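# Close the cabinet's bottom drawer with two arms

## Task

Shove the bottom drawer of the cabinet until it is at least 90% closed and not moving, then release it and back the grippers away; a drawer that stays shut only because the robot is still holding or pressing it does not count.

## Robot and tools

Robot: two 7-joint arms, left_arm and right_arm, each with a parallel gripper. The names are labels, not image sides; left_arm sits on the +y side.

World frame (used in every result): origin on the table top midway between the arms, +x out over the table, +y toward left_arm, +z up. Positions are in metres, orientations are quaternions wxyz, velocities are m/s and rad/s. Printed hand positions may be slightly wrong, especially at long reach.

Gripper frame: the fingers point along gripper +z and close along gripper y. end_effector_position is the midpoint between the closed finger pads, about 2 cm behind the fingertips. Closing pushes the tips about 10 mm further along +z.

Row format (shared by execute_actions and move): one flat list of 14 numbers, each in [-1, 1], always covering both arms: left_arm dx, dy, dz, rx, ry, rz, opening, then the same seven for right_arm. dx..rz are an offset, not a pose. They are expressed in that gripper's own axes and measured from its measured pose at the start of the action or move. 1.0 equals 0.6 m of translation or 180 degrees of rotation. rx, ry, rz together form a single rotation vector. Opening is absolute, not an offset: +1 is fully open (0.084 m) and -1 is closed. An arm that should stay still gets zeros, or the offset that brings it back to where it should be.

execute_actions(actions): a list of actions. Each action is a table of up to 15 rows and lasts 15 control steps of 1/30 s, so 0.5 s. If a table has fewer rows, its last row is held for the remaining steps. Every row is an offset from the pose at the start of that action, not from the previous row. For the first action of a call, the start is the last pose a result reported. An empty list returns the current state and images without moving anything.

move(target, speed, blocking): drives each gripper in a straight line toward the pose given by target, a single 14-number row laid out as above. The offsets are counted from the pose in the last result that showed one. The paths finish together and last 0.5 to 10 s; anything longer is cut off at 10 s. speed is the top path speed in m/s, 0.002 to 0.5, default 0.25; turning is capped at twice that value in rad/s. Openings are sent at the start. A move does not avoid obstacles or the other arm. Grippers lag and can overshoot the speed, especially with the arm nearly straight. Contact hits harder at higher speed and with a target further past the surface. The result adds a 'move:' line giving the ending (done, off_target, moving, held, fault), the limits that acted (paced = pose clipped; held = steps blocked, after which the arm may jump faster), and each gripper's remaining distance to its target. blocking=false returns after 0.5 s while the motion continues. Until a result shows the move has ended, execute_actions and new moves are refused, so call wait or stop first.

wait(seconds): 0 to 10 s. The scene runs while each arm holds its last command, and the call returns early if a move finishes. stop(): brakes the running move; a fast arm needs room to stop. zoom_image(camera, region): region is [x0, y0, x1, y1] in pixels, at most 504x504, taken from the latest full image of one camera. The cameras are cam_head_left, cam_head_right, cam_high, cam_low, cam_left_wrist and cam_right_wrist, all 896x504. finished_scene(scene): ends scene 1 or 2 permanently and reports success.

Control limits: at each step the commanded pose is clipped to within 70 mm and 16 degrees of the measured pose. When both position and orientation cannot be met, position wins. A far target can therefore take several actions, and after an action the arm carries on only to its last clipped pose. 'Hand target' lines show where each arm is being driven. A 'pose unreachable' line means the clearance check changed or blocked that arm's command. HELD marks steps where an arm's part of a row was held back. Elbows stop just short of straight.

Results also give joint positions, joint torques (offset, scaled and noisy, and nonzero even in free air), grip_measured (same scale as opening), and step-by-step end-effector readings for execute_actions calls.

Safety: a contact torque at a joint's load limit (waist and shoulder 46.5, upper arm roll, elbow and forearm roll 27.9, wrist pitch and wrist roll 18.6 N m) causes a torque fault. The arm backs off, freezes for 10 s and skips the rest of the call. Motors heat up under load. A MOTOR HOT warning appears from 65 °C, and at 80 °C the arm is braked until it cools. Avoid hard pushes, slams, arm-to-arm collisions, and knocking anything off the table, which fails the task. Objects may be tugged briefly by outside forces.

Suggested approach: locate the bottom drawer front in the cameras. Bring one gripper, fingers closed, in front of it at drawer height. Push along the closing direction at moderate speed, with the target a little past the closed position. Then pull back clear and check that the drawer stays shut before calling finished_scene. Time spent moving matters, while thinking time mostly does not, but the robot keeps holding its last command while you think.

Each tool is called after ">>>" as name(argument=value, ...), one argument or row to a line, values as JSON.

## Session

>>> execute_actions(
  actions=[],
)

Scene clock: 0.00 s.
left_arm: end_effector_position=(+0.0929, +0.4272, +0.3178) grip_measured=+1.00 end_effector_quat_wxyz=(-0.066, +0.928, -0.350, +0.113) end_effector_velocity=(+0.000, -0.000, -0.000) end_effector_angular_velocity=(+0.000, +0.000, -0.003) | right_arm: end_effector_position=(+0.6309, -0.0797, +0.3083) grip_measured=+1.00 end_effector_quat_wxyz=(-0.499, +0.667, -0.548, -0.079) end_effector_velocity=(+0.000, +0.000, +0.001) end_effector_angular_velocity=(+0.000, -0.001, +0.000)
Joint positions: left_arm=[ 0.782 -1.469  0.308  0.519  0.162  1.758  1.544  0.084] | right_arm=[ 0.16   0.197 -0.067  1.259  1.365  0.734  0.632  0.084]
Joint velocities: left_arm=[-0.     0.    -0.    -0.    -0.001 -0.     0.002 -0.   ] | right_arm=[ 0.     0.     0.     0.001  0.    -0.    -0.     0.   ]
Joint torques (N m, as the arm reports them, + toward a larger angle): no reading
Hand target (left_arm): +0.093, +0.427, +0.318; -0.066, +0.928, -0.350, +0.113
Hand target (right_arm): +0.631, -0.080, +0.308; -0.499, +0.667, -0.548, -0.079

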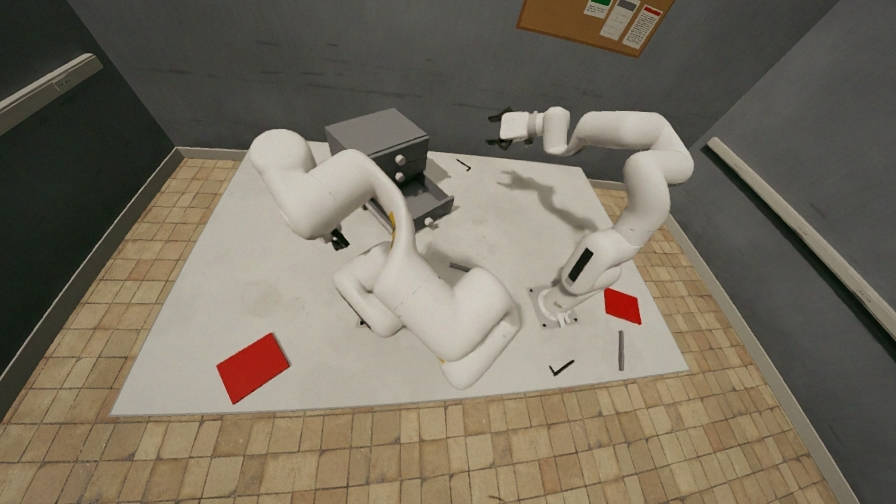

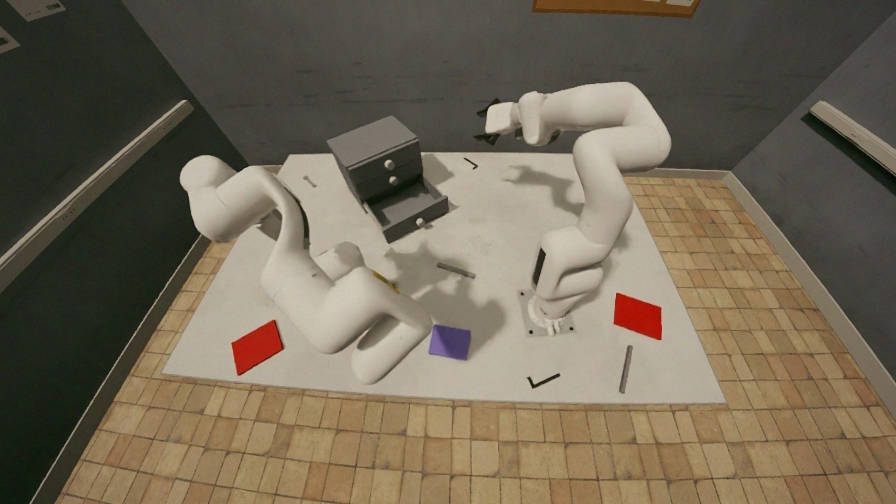

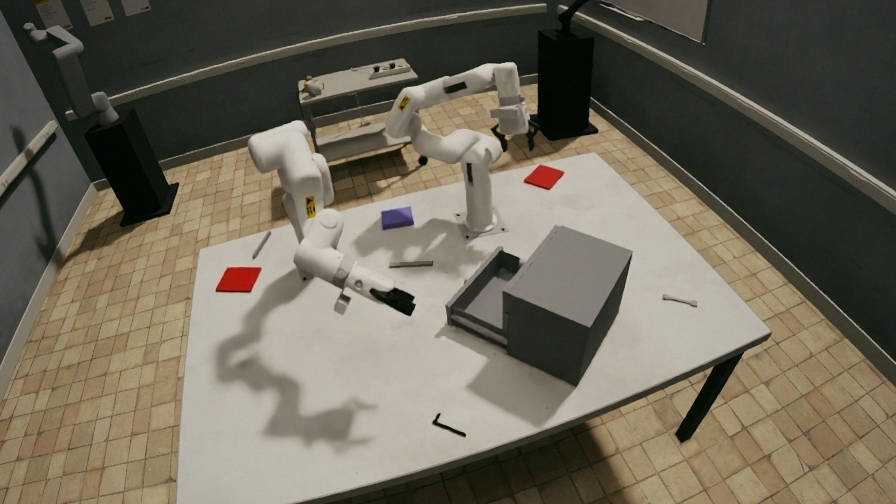

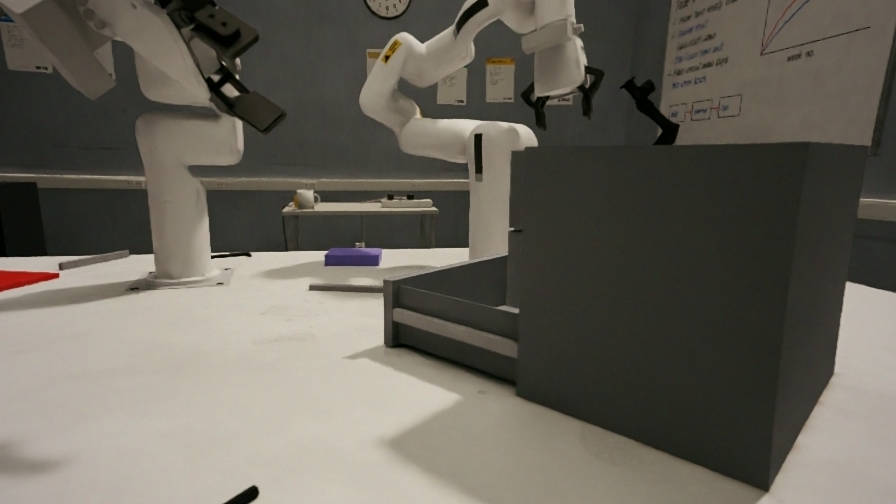

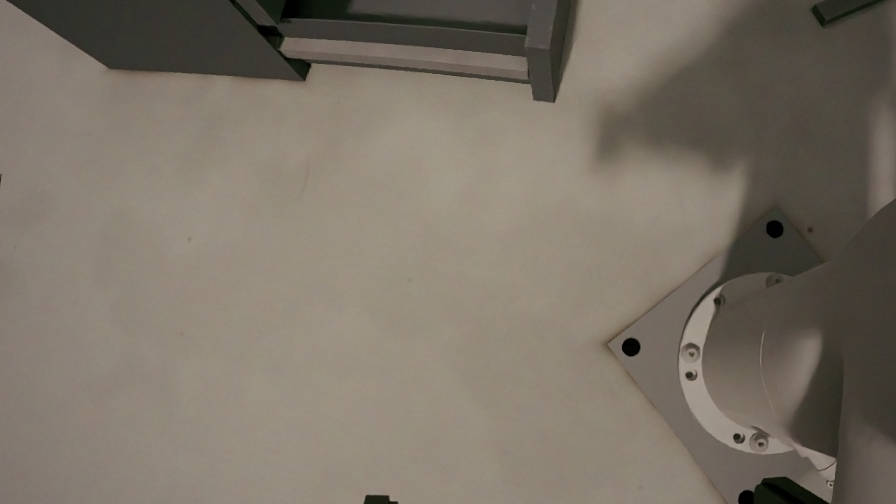

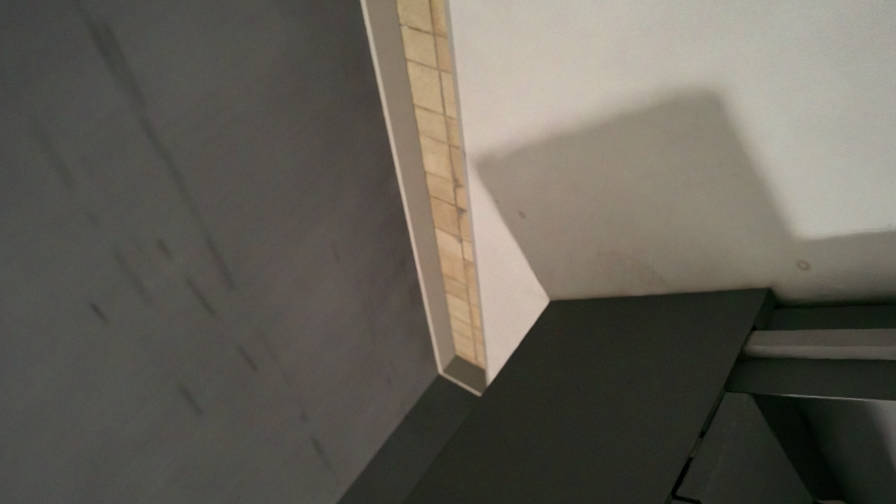

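>>> move(
  target=[0,0,0,0,0,0,1,-0.063,0.632,0.172,0,0,0,-1],
)

Scene clock: 14.57 s.
left_arm: end_effector_position=(+0.0929, +0.4272, +0.3178) grip_measured=+1.00 end_effector_quat_wxyz=(-0.066, +0.928, -0.350, +0.113) end_effector_velocity=(+0.000, +0.000, +0.001) end_effector_angular_velocity=(+0.002, -0.001, -0.001) | right_arm: end_effector_position=(+0.3546, +0.0604, +0.0640) grip_measured=-1.00 end_effector_quat_wxyz=(-0.499, +0.667, -0.548, -0.080) end_effector_velocity=(-0.005, -0.000, -0.004) end_effector_angular_velocity=(-0.005, +0.005, +0.004)
Joint positions: left_arm=[ 0.782 -1.469  0.308  0.519  0.162  1.758  1.544  0.084] | right_arm=[ 0.482  0.238  0.179  0.625  2.782  0.676 -0.616  0.   ]
Joint velocities: left_arm=[-0.    -0.    -0.     0.001  0.    -0.001  0.001 -0.   ] | right_arm=[ 0.004  0.003  0.003 -0.007  0.005  0.002 -0.004  0.   ]
Joint torques (N m, as the arm reports them, + toward a larger angle): left_arm=[-0.67  7.9  -3.02  7.95  0.67 -1.49 -0.05] | right_arm=[ -1.42 -21.36   0.4    7.78   0.25   2.44  -0.36]
Hand target (left_arm): +0.093, +0.427, +0.318; -0.066, +0.928, -0.350, +0.113
Hand target (right_arm): +0.354, +0.061, +0.063; -0.499, +0.667, -0.548, -0.080
Off the commanded pose (left_arm): 0.000 m, 0 deg.
Off the commanded pose (right_arm): 0.001 m, 0 deg.
move: done
camera_calibration (this result's frames):
cam_left_wrist: T_world_to_cam=[[-0.644038, -0.744455, -0.176075, 0.464028], [-0.725527, 0.667386, -0.167949, -0.0954573], [0.24254, 0.0195816, -0.969944, 0.410411], [0, 0, 0, 1]] pos_world=[0.130054, 0.401118, 0.463748]
cam_right_wrist: T_world_to_cam=[[-0.789548, 0.114562, -0.602901, 0.350241], [-0.395741, 0.655822, 0.642873, 0.129302], [0.469045, 0.746172, -0.472466, -0.054548], [0, 0, 0, 1]] pos_world=[0.353287, -0.0842216, 0.102263]

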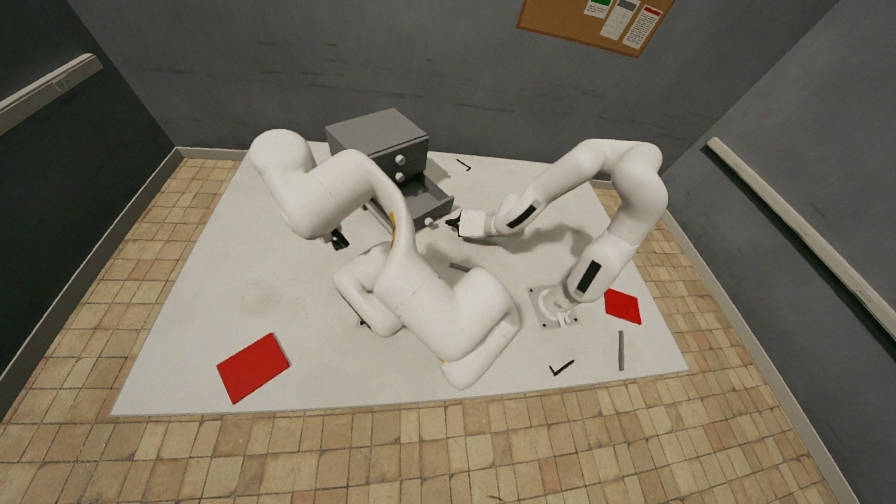

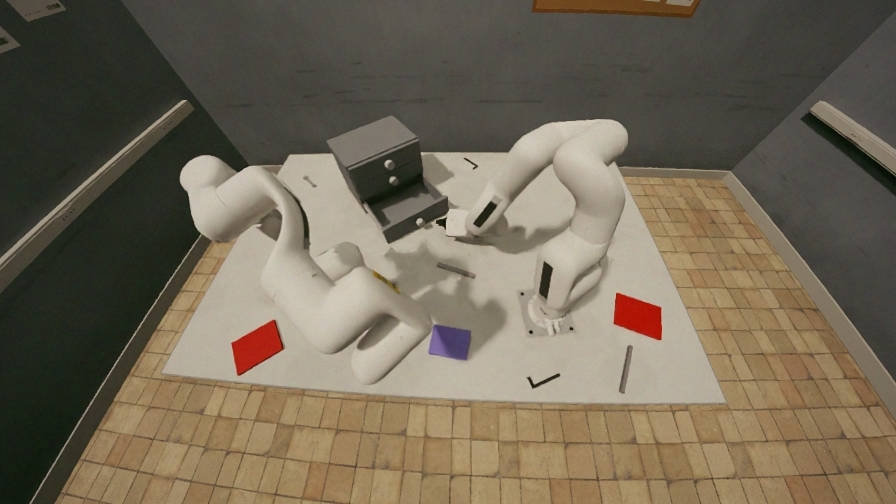

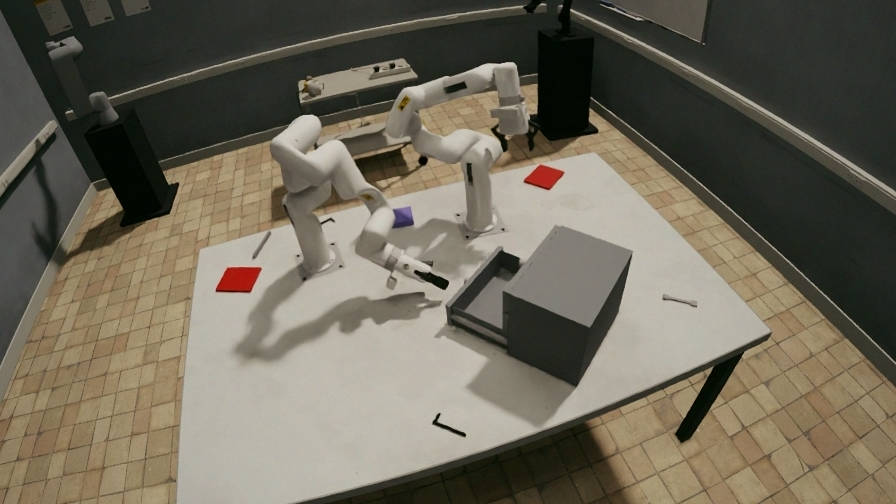

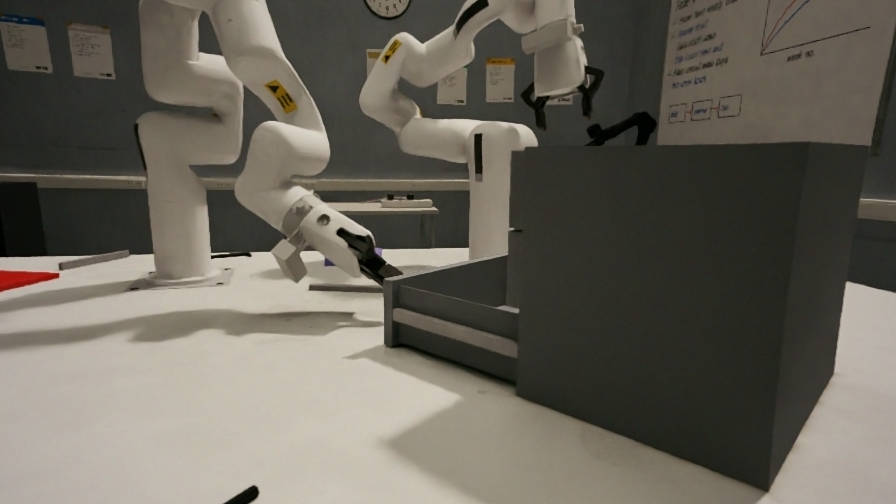

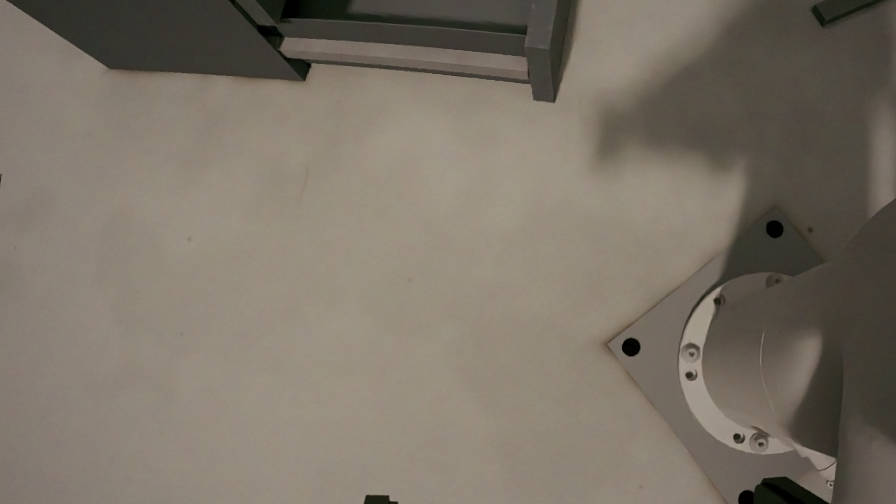

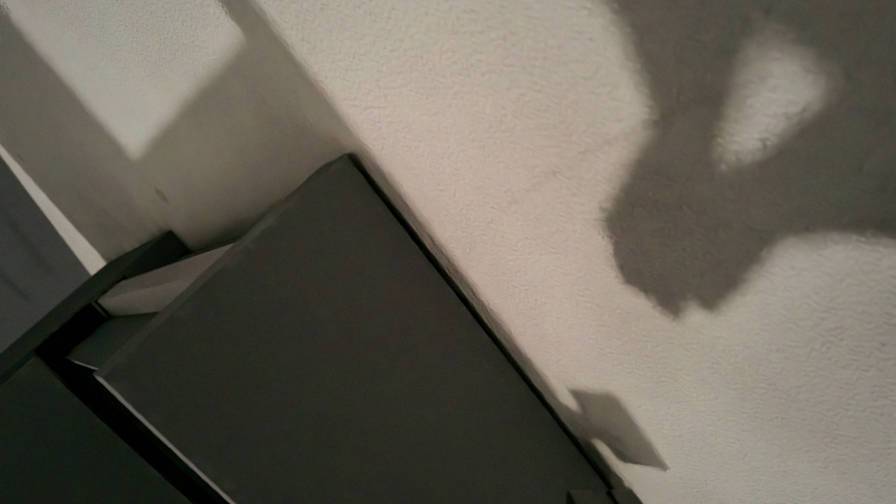

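>>> move(
  target=[0,0,0,0,0,0,1,-0.051,-0.166,0.264,0,0,0,-1],
  speed=0.06,
)

Scene clock: 21.67 s.
left_arm: end_effector_position=(+0.0929, +0.4272, +0.3178) grip_measured=+1.00 end_effector_quat_wxyz=(-0.066, +0.928, -0.350, +0.113) end_effector_velocity=(+0.000, +0.000, +0.000) end_effector_angular_velocity=(+0.002, -0.000, +0.001) | right_arm: end_effector_position=(+0.4931, +0.1898, +0.0645) grip_measured=-1.00 end_effector_quat_wxyz=(-0.499, +0.667, -0.547, -0.079) end_effector_velocity=(+0.000, +0.001, +0.001) end_effector_angular_velocity=(+0.001, +0.000, +0.000)
Joint positions: left_arm=[ 0.782 -1.469  0.308  0.519  0.162  1.758  1.544  0.084] | right_arm=[ 0.528  0.69   0.183  1.39   2.633  0.359 -0.478  0.   ]
Joint velocities: left_arm=[-0.001 -0.    -0.001  0.001  0.    -0.001 -0.001 -0.   ] | right_arm=[-0.001  0.     0.002  0.003 -0.002 -0.002  0.001  0.   ]
Joint torques (N m, as the arm reports them, + toward a larger angle): left_arm=[-0.56  7.84 -3.1   7.99  0.69 -1.51 -0.04] | right_arm=[ -1.33 -36.57   1.37  11.05   0.11   2.96  -0.23]
Hand target (left_arm): +0.093, +0.427, +0.318; -0.066, +0.928, -0.350, +0.113
Hand target (right_arm): +0.493, +0.190, +0.064; -0.499, +0.667, -0.547, -0.079
Off the commanded pose (left_arm): 0.000 m, 0 deg.
Off the commanded pose (right_arm): 0.000 m, 0 deg.
move: done
camera_calibration (this result's frames):
cam_left_wrist: T_world_to_cam=[[-0.644038, -0.744455, -0.176075, 0.464028], [-0.725527, 0.667386, -0.167949, -0.0954572], [0.24254, 0.0195816, -0.969944, 0.410411], [0, 0, 0, 1]] pos_world=[0.130054, 0.401118, 0.463748]
cam_right_wrist: T_world_to_cam=[[-0.788912, 0.114, -0.60384, 0.444936], [-0.396668, 0.656024, 0.642096, 0.0993817], [0.469333, 0.74608, -0.472325, -0.215949], [0, 0, 0, 1]] pos_world=[0.491789, 0.0451955, 0.10286]

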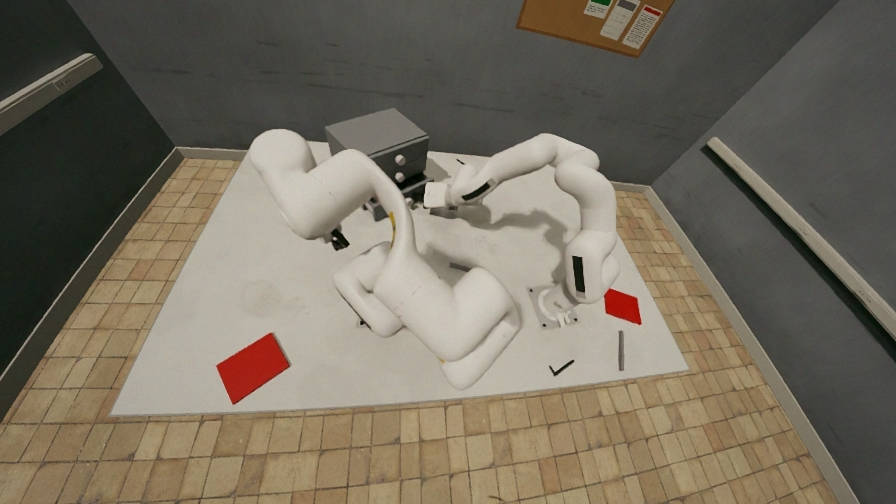

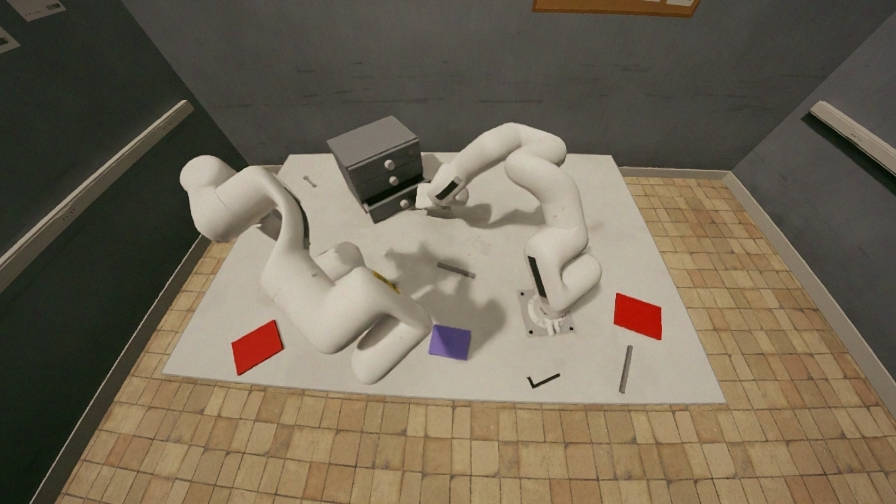

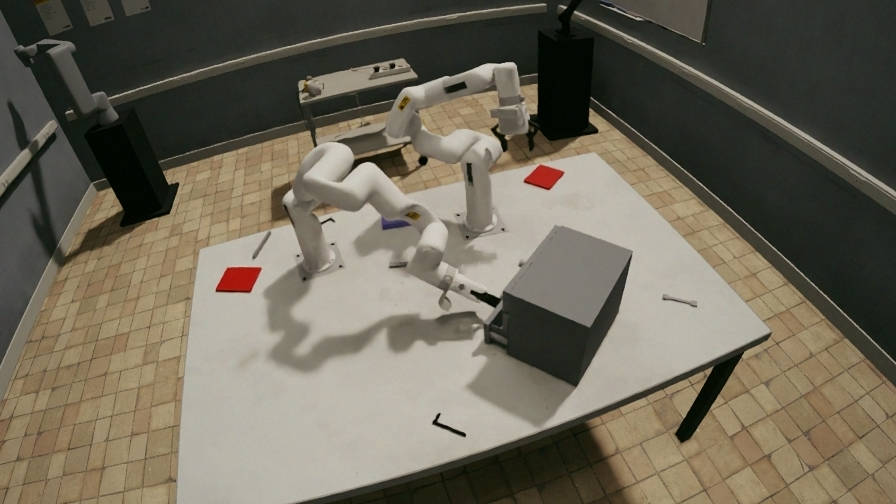

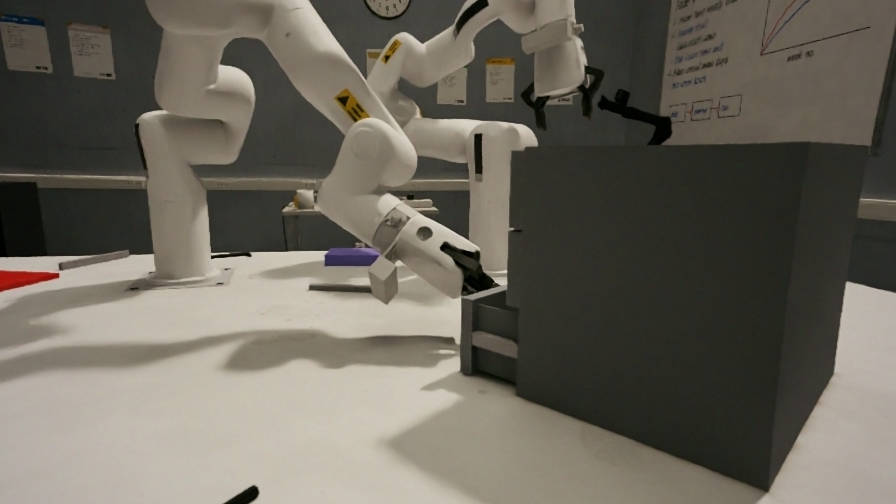

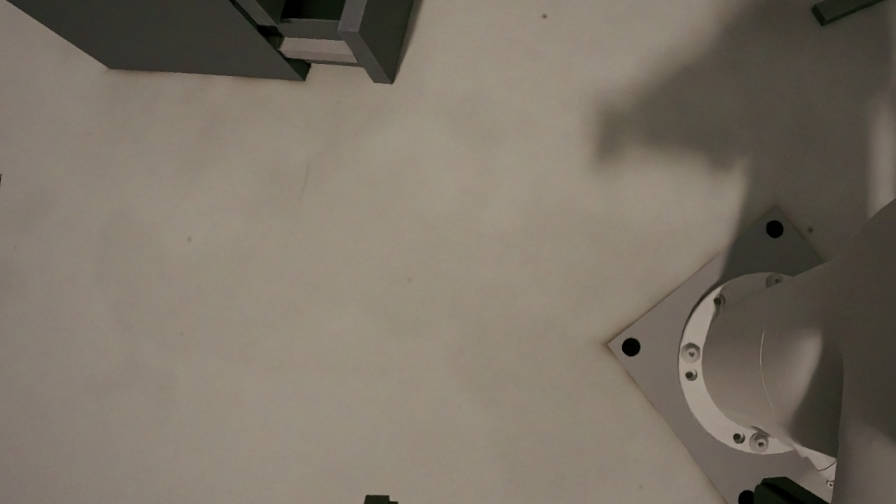

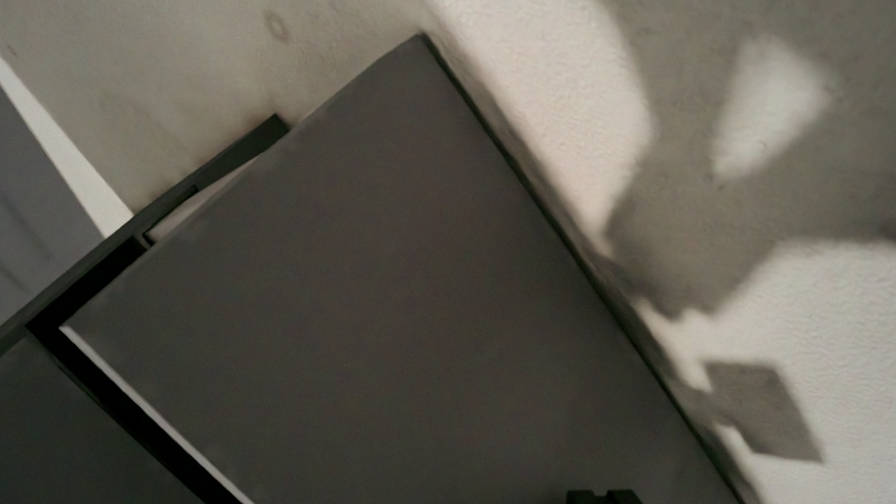

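About 5.3 cm remain.

>>> move(
  target=[0,0,0,0,0,0,1,-0.0135,-0.044,0.07,0,0,0,-1],
  speed=0.04,
)

>>> move(
  target=[0,0,0,0,0,0,1,0,0,-0.25,0,0,0,-1],
)

Scene clock: 27.73 s.
left_arm: end_effector_position=(+0.0929, +0.4272, +0.3178) grip_measured=+1.00 end_effector_quat_wxyz=(-0.066, +0.928, -0.350, +0.113) end_effector_velocity=(+0.000, +0.000, +0.000) end_effector_angular_velocity=(+0.001, -0.001, +0.001) | right_arm: end_effector_position=(+0.5297, +0.2243, +0.0647) grip_measured=-1.00 end_effector_quat_wxyz=(-0.500, +0.667, -0.547, -0.079) end_effector_velocity=(+0.001, -0.001, +0.000) end_effector_angular_velocity=(-0.002, +0.000, -0.000)
Joint positions: left_arm=[ 0.782 -1.469  0.308  0.519  0.162  1.758  1.544  0.084] | right_arm=[ 0.535  0.838  0.211  1.646  2.516  0.247 -0.38   0.   ]
Joint velocities: left_arm=[ 0.    -0.    -0.    -0.    -0.    -0.001 -0.     0.   ] | right_arm=[-0.001  0.001  0.001  0.003 -0.005 -0.004  0.003  0.   ]
Joint torques (N m, as the arm reports them, + toward a larger angle): left_arm=[-0.46  7.74 -3.06  8.02  0.74 -1.51 -0.05] | right_arm=[ -1.46 -40.3    1.42  11.64  -0.11   2.98  -0.25]
Hand target (left_arm): +0.093, +0.427, +0.318; -0.066, +0.928, -0.350, +0.113
Hand target (right_arm): +0.530, +0.224, +0.065; -0.499, +0.667, -0.547, -0.079
Off the commanded pose (left_arm): 0.000 m, 0 deg.
Off the commanded pose (right_arm): 0.000 m, 0 deg.
move: done
camera_calibration (this result's frames):
cam_left_wrist: T_world_to_cam=[[-0.644038, -0.744455, -0.176075, 0.464028], [-0.725527, 0.667386, -0.167949, -0.0954573], [0.24254, 0.0195816, -0.969944, 0.410411], [0, 0, 0, 1]] pos_world=[0.130054, 0.401118, 0.463748]
cam_right_wrist: T_world_to_cam=[[-0.788632, 0.11395, -0.604214, 0.469927], [-0.397063, 0.655922, 0.641956, 0.0913823], [0.469468, 0.746179, -0.472036, -0.258808], [0, 0, 0, 1]] pos_world=[0.528386, 0.0796297, 0.103106]

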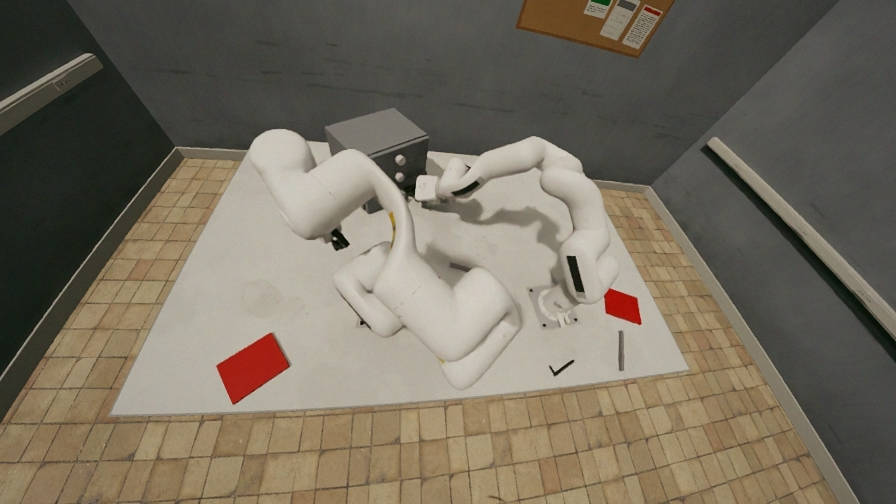

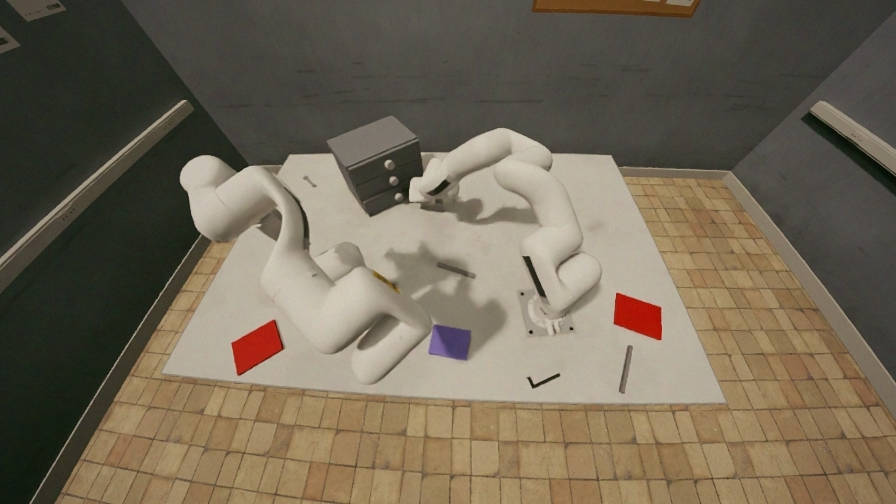

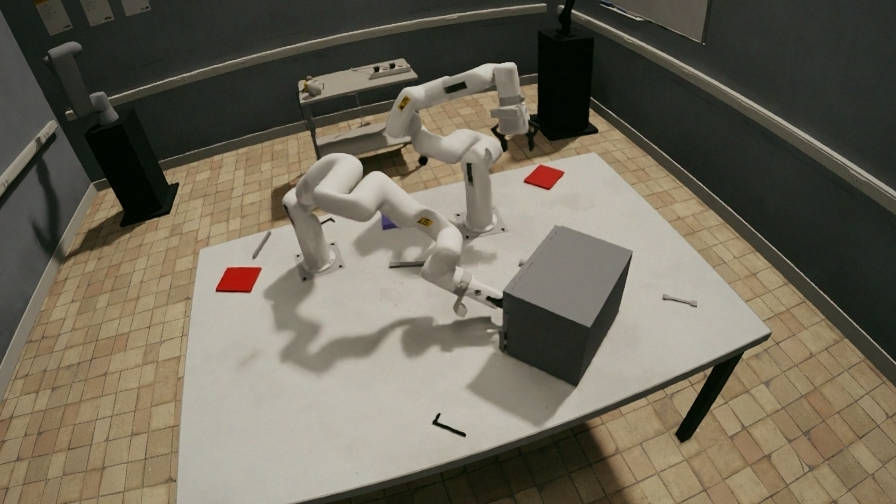

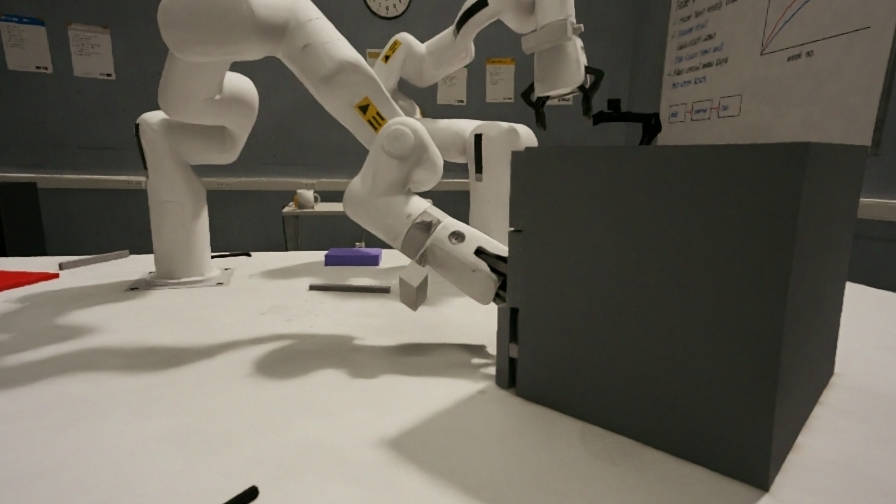

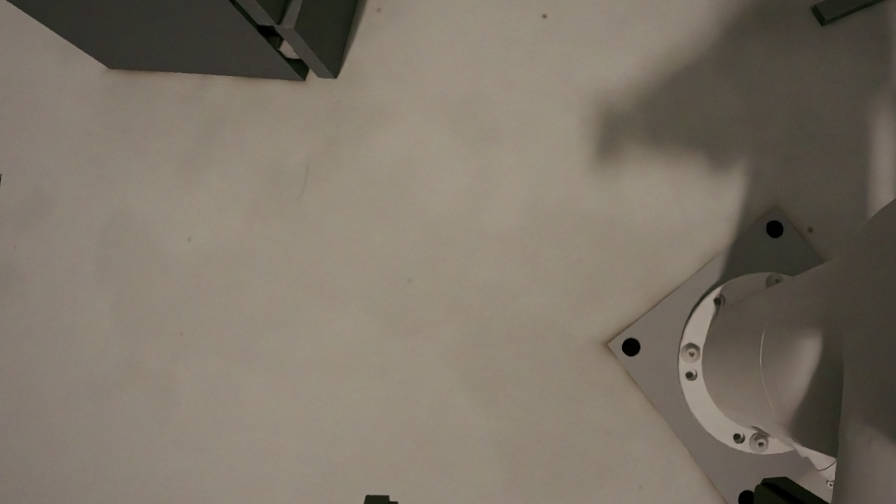

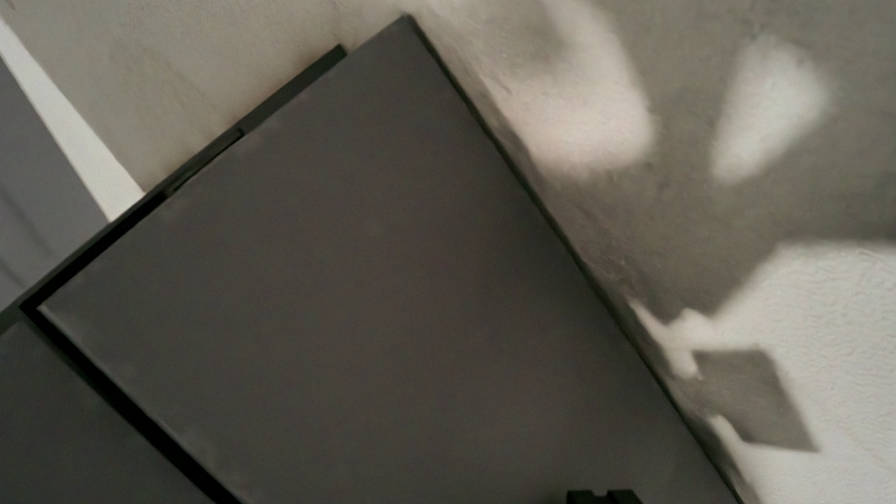

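Scene clock: 28.83 s.
left_arm: end_effector_position=(+0.0929, +0.4272, +0.3178) grip_measured=+1.00 end_effector_quat_wxyz=(-0.066, +0.928, -0.350, +0.113) end_effector_velocity=(-0.000, +0.000, +0.000) end_effector_angular_velocity=(+0.001, -0.000, +0.000) | right_arm: end_effector_position=(+0.4637, +0.1113, +0.1374) grip_measured=-1.00 end_effector_quat_wxyz=(-0.499, +0.667, -0.548, -0.080) end_effector_velocity=(+0.002, -0.002, +0.002) end_effector_angular_velocity=(+0.001, -0.004, -0.003)
Joint positions: left_arm=[ 0.782 -1.469  0.308  0.519  0.162  1.758  1.544  0.084] | right_arm=[ 0.386  0.334  0.251  1.043  2.478  0.377 -0.324  0.   ]
Joint velocities: left_arm=[ 0.    -0.     0.     0.     0.001 -0.     0.     0.   ] | right_arm=[-0.003 -0.005 -0.002 -0.001 -0.003  0.     0.002  0.   ]
Joint torques (N m, as the arm reports them, + toward a larger angle): left_arm=[-0.66  7.89 -3.12  7.92  0.7  -1.52 -0.04] | right_arm=[ -1.74 -28.47   0.71  10.59  -0.43   2.3   -0.17]
Hand target (left_arm): +0.093, +0.427, +0.318; -0.066, +0.928, -0.350, +0.113
Hand target (right_arm): +0.464, +0.111, +0.138; -0.500, +0.667, -0.548, -0.079
Off the commanded pose (left_arm): 0.000 m, 0 deg.
Off the commanded pose (right_arm): 0.001 m, 0 deg.
move: done
camera_calibration (this result's frames):
cam_left_wrist: T_world_to_cam=[[-0.644038, -0.744455, -0.176075, 0.464028], [-0.725527, 0.667386, -0.167949, -0.0954573], [0.24254, 0.0195817, -0.969944, 0.410411], [0, 0, 0, 1]] pos_world=[0.130054, 0.401118, 0.463748]
cam_right_wrist: T_world_to_cam=[[-0.789325, 0.114399, -0.603224, 0.474753], [-0.396123, 0.655768, 0.642694, 0.092142], [0.469098, 0.746245, -0.472298, -0.108998], [0, 0, 0, 1]] pos_world=[0.462365, -0.0333961, 0.175684]

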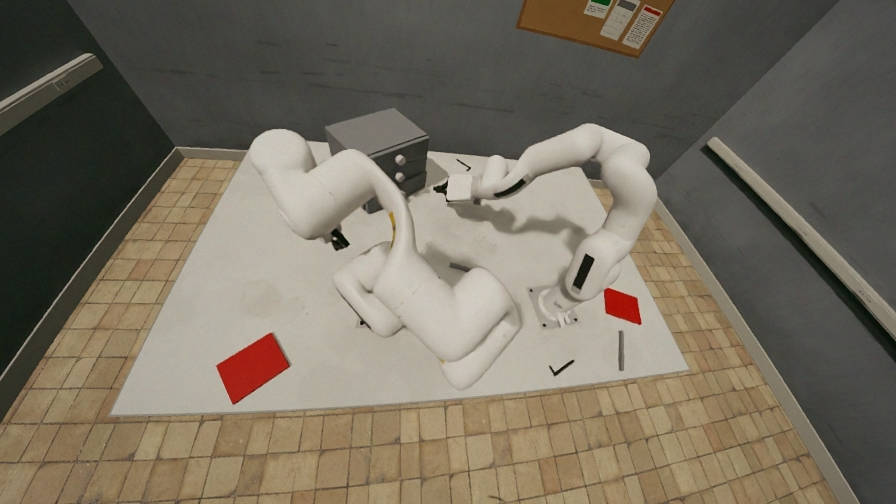

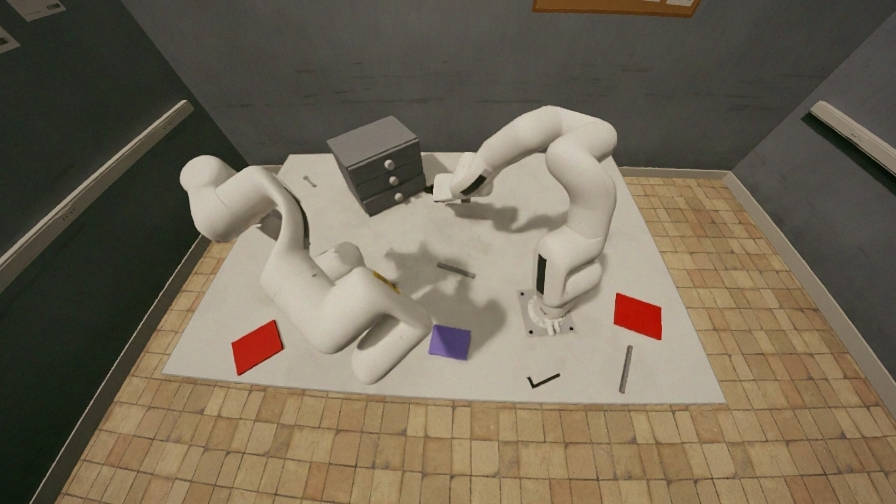

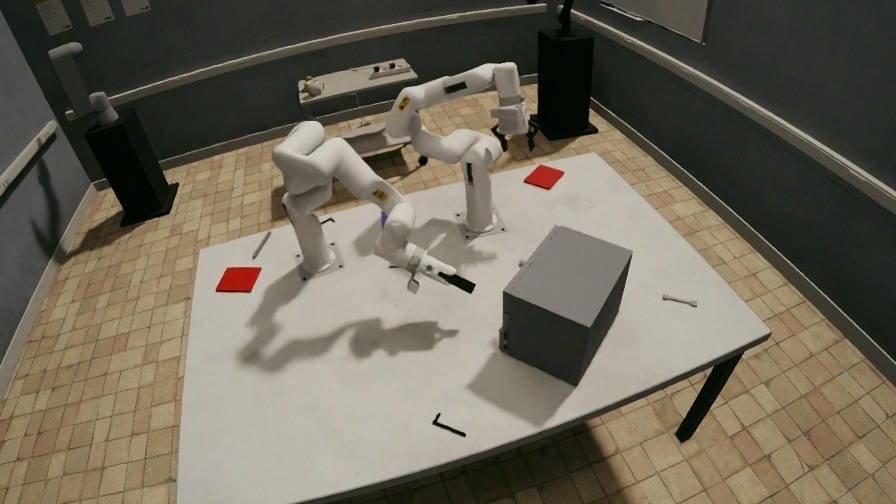

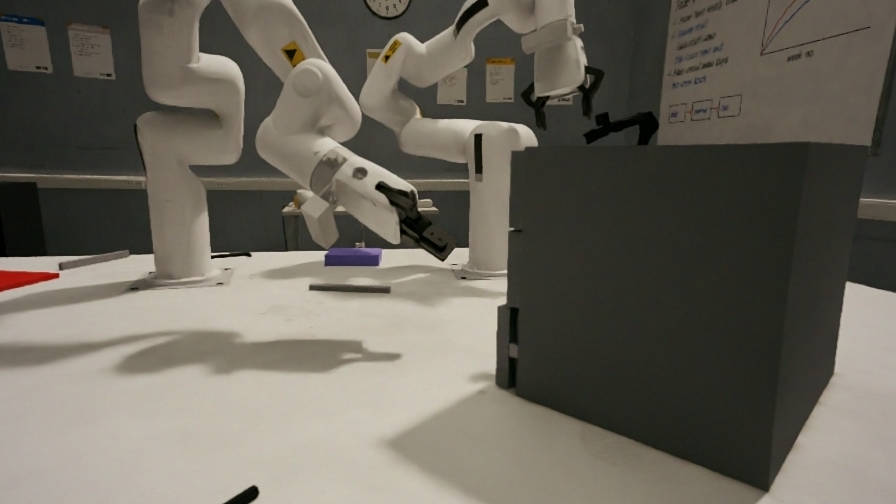

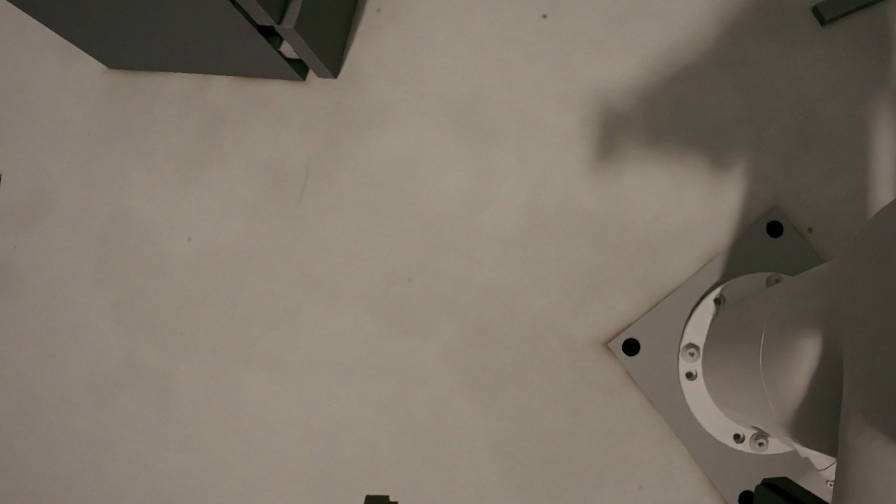

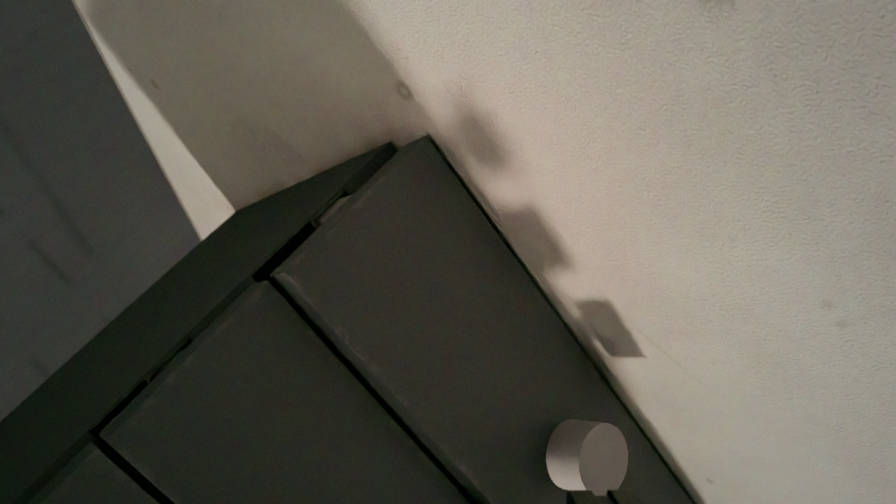

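The gap is about 15 px of the original 230 px, roughly 7%, so that is enough.

>>> finished_scene(
  scene=1,
)

The scene is finished: the task was done.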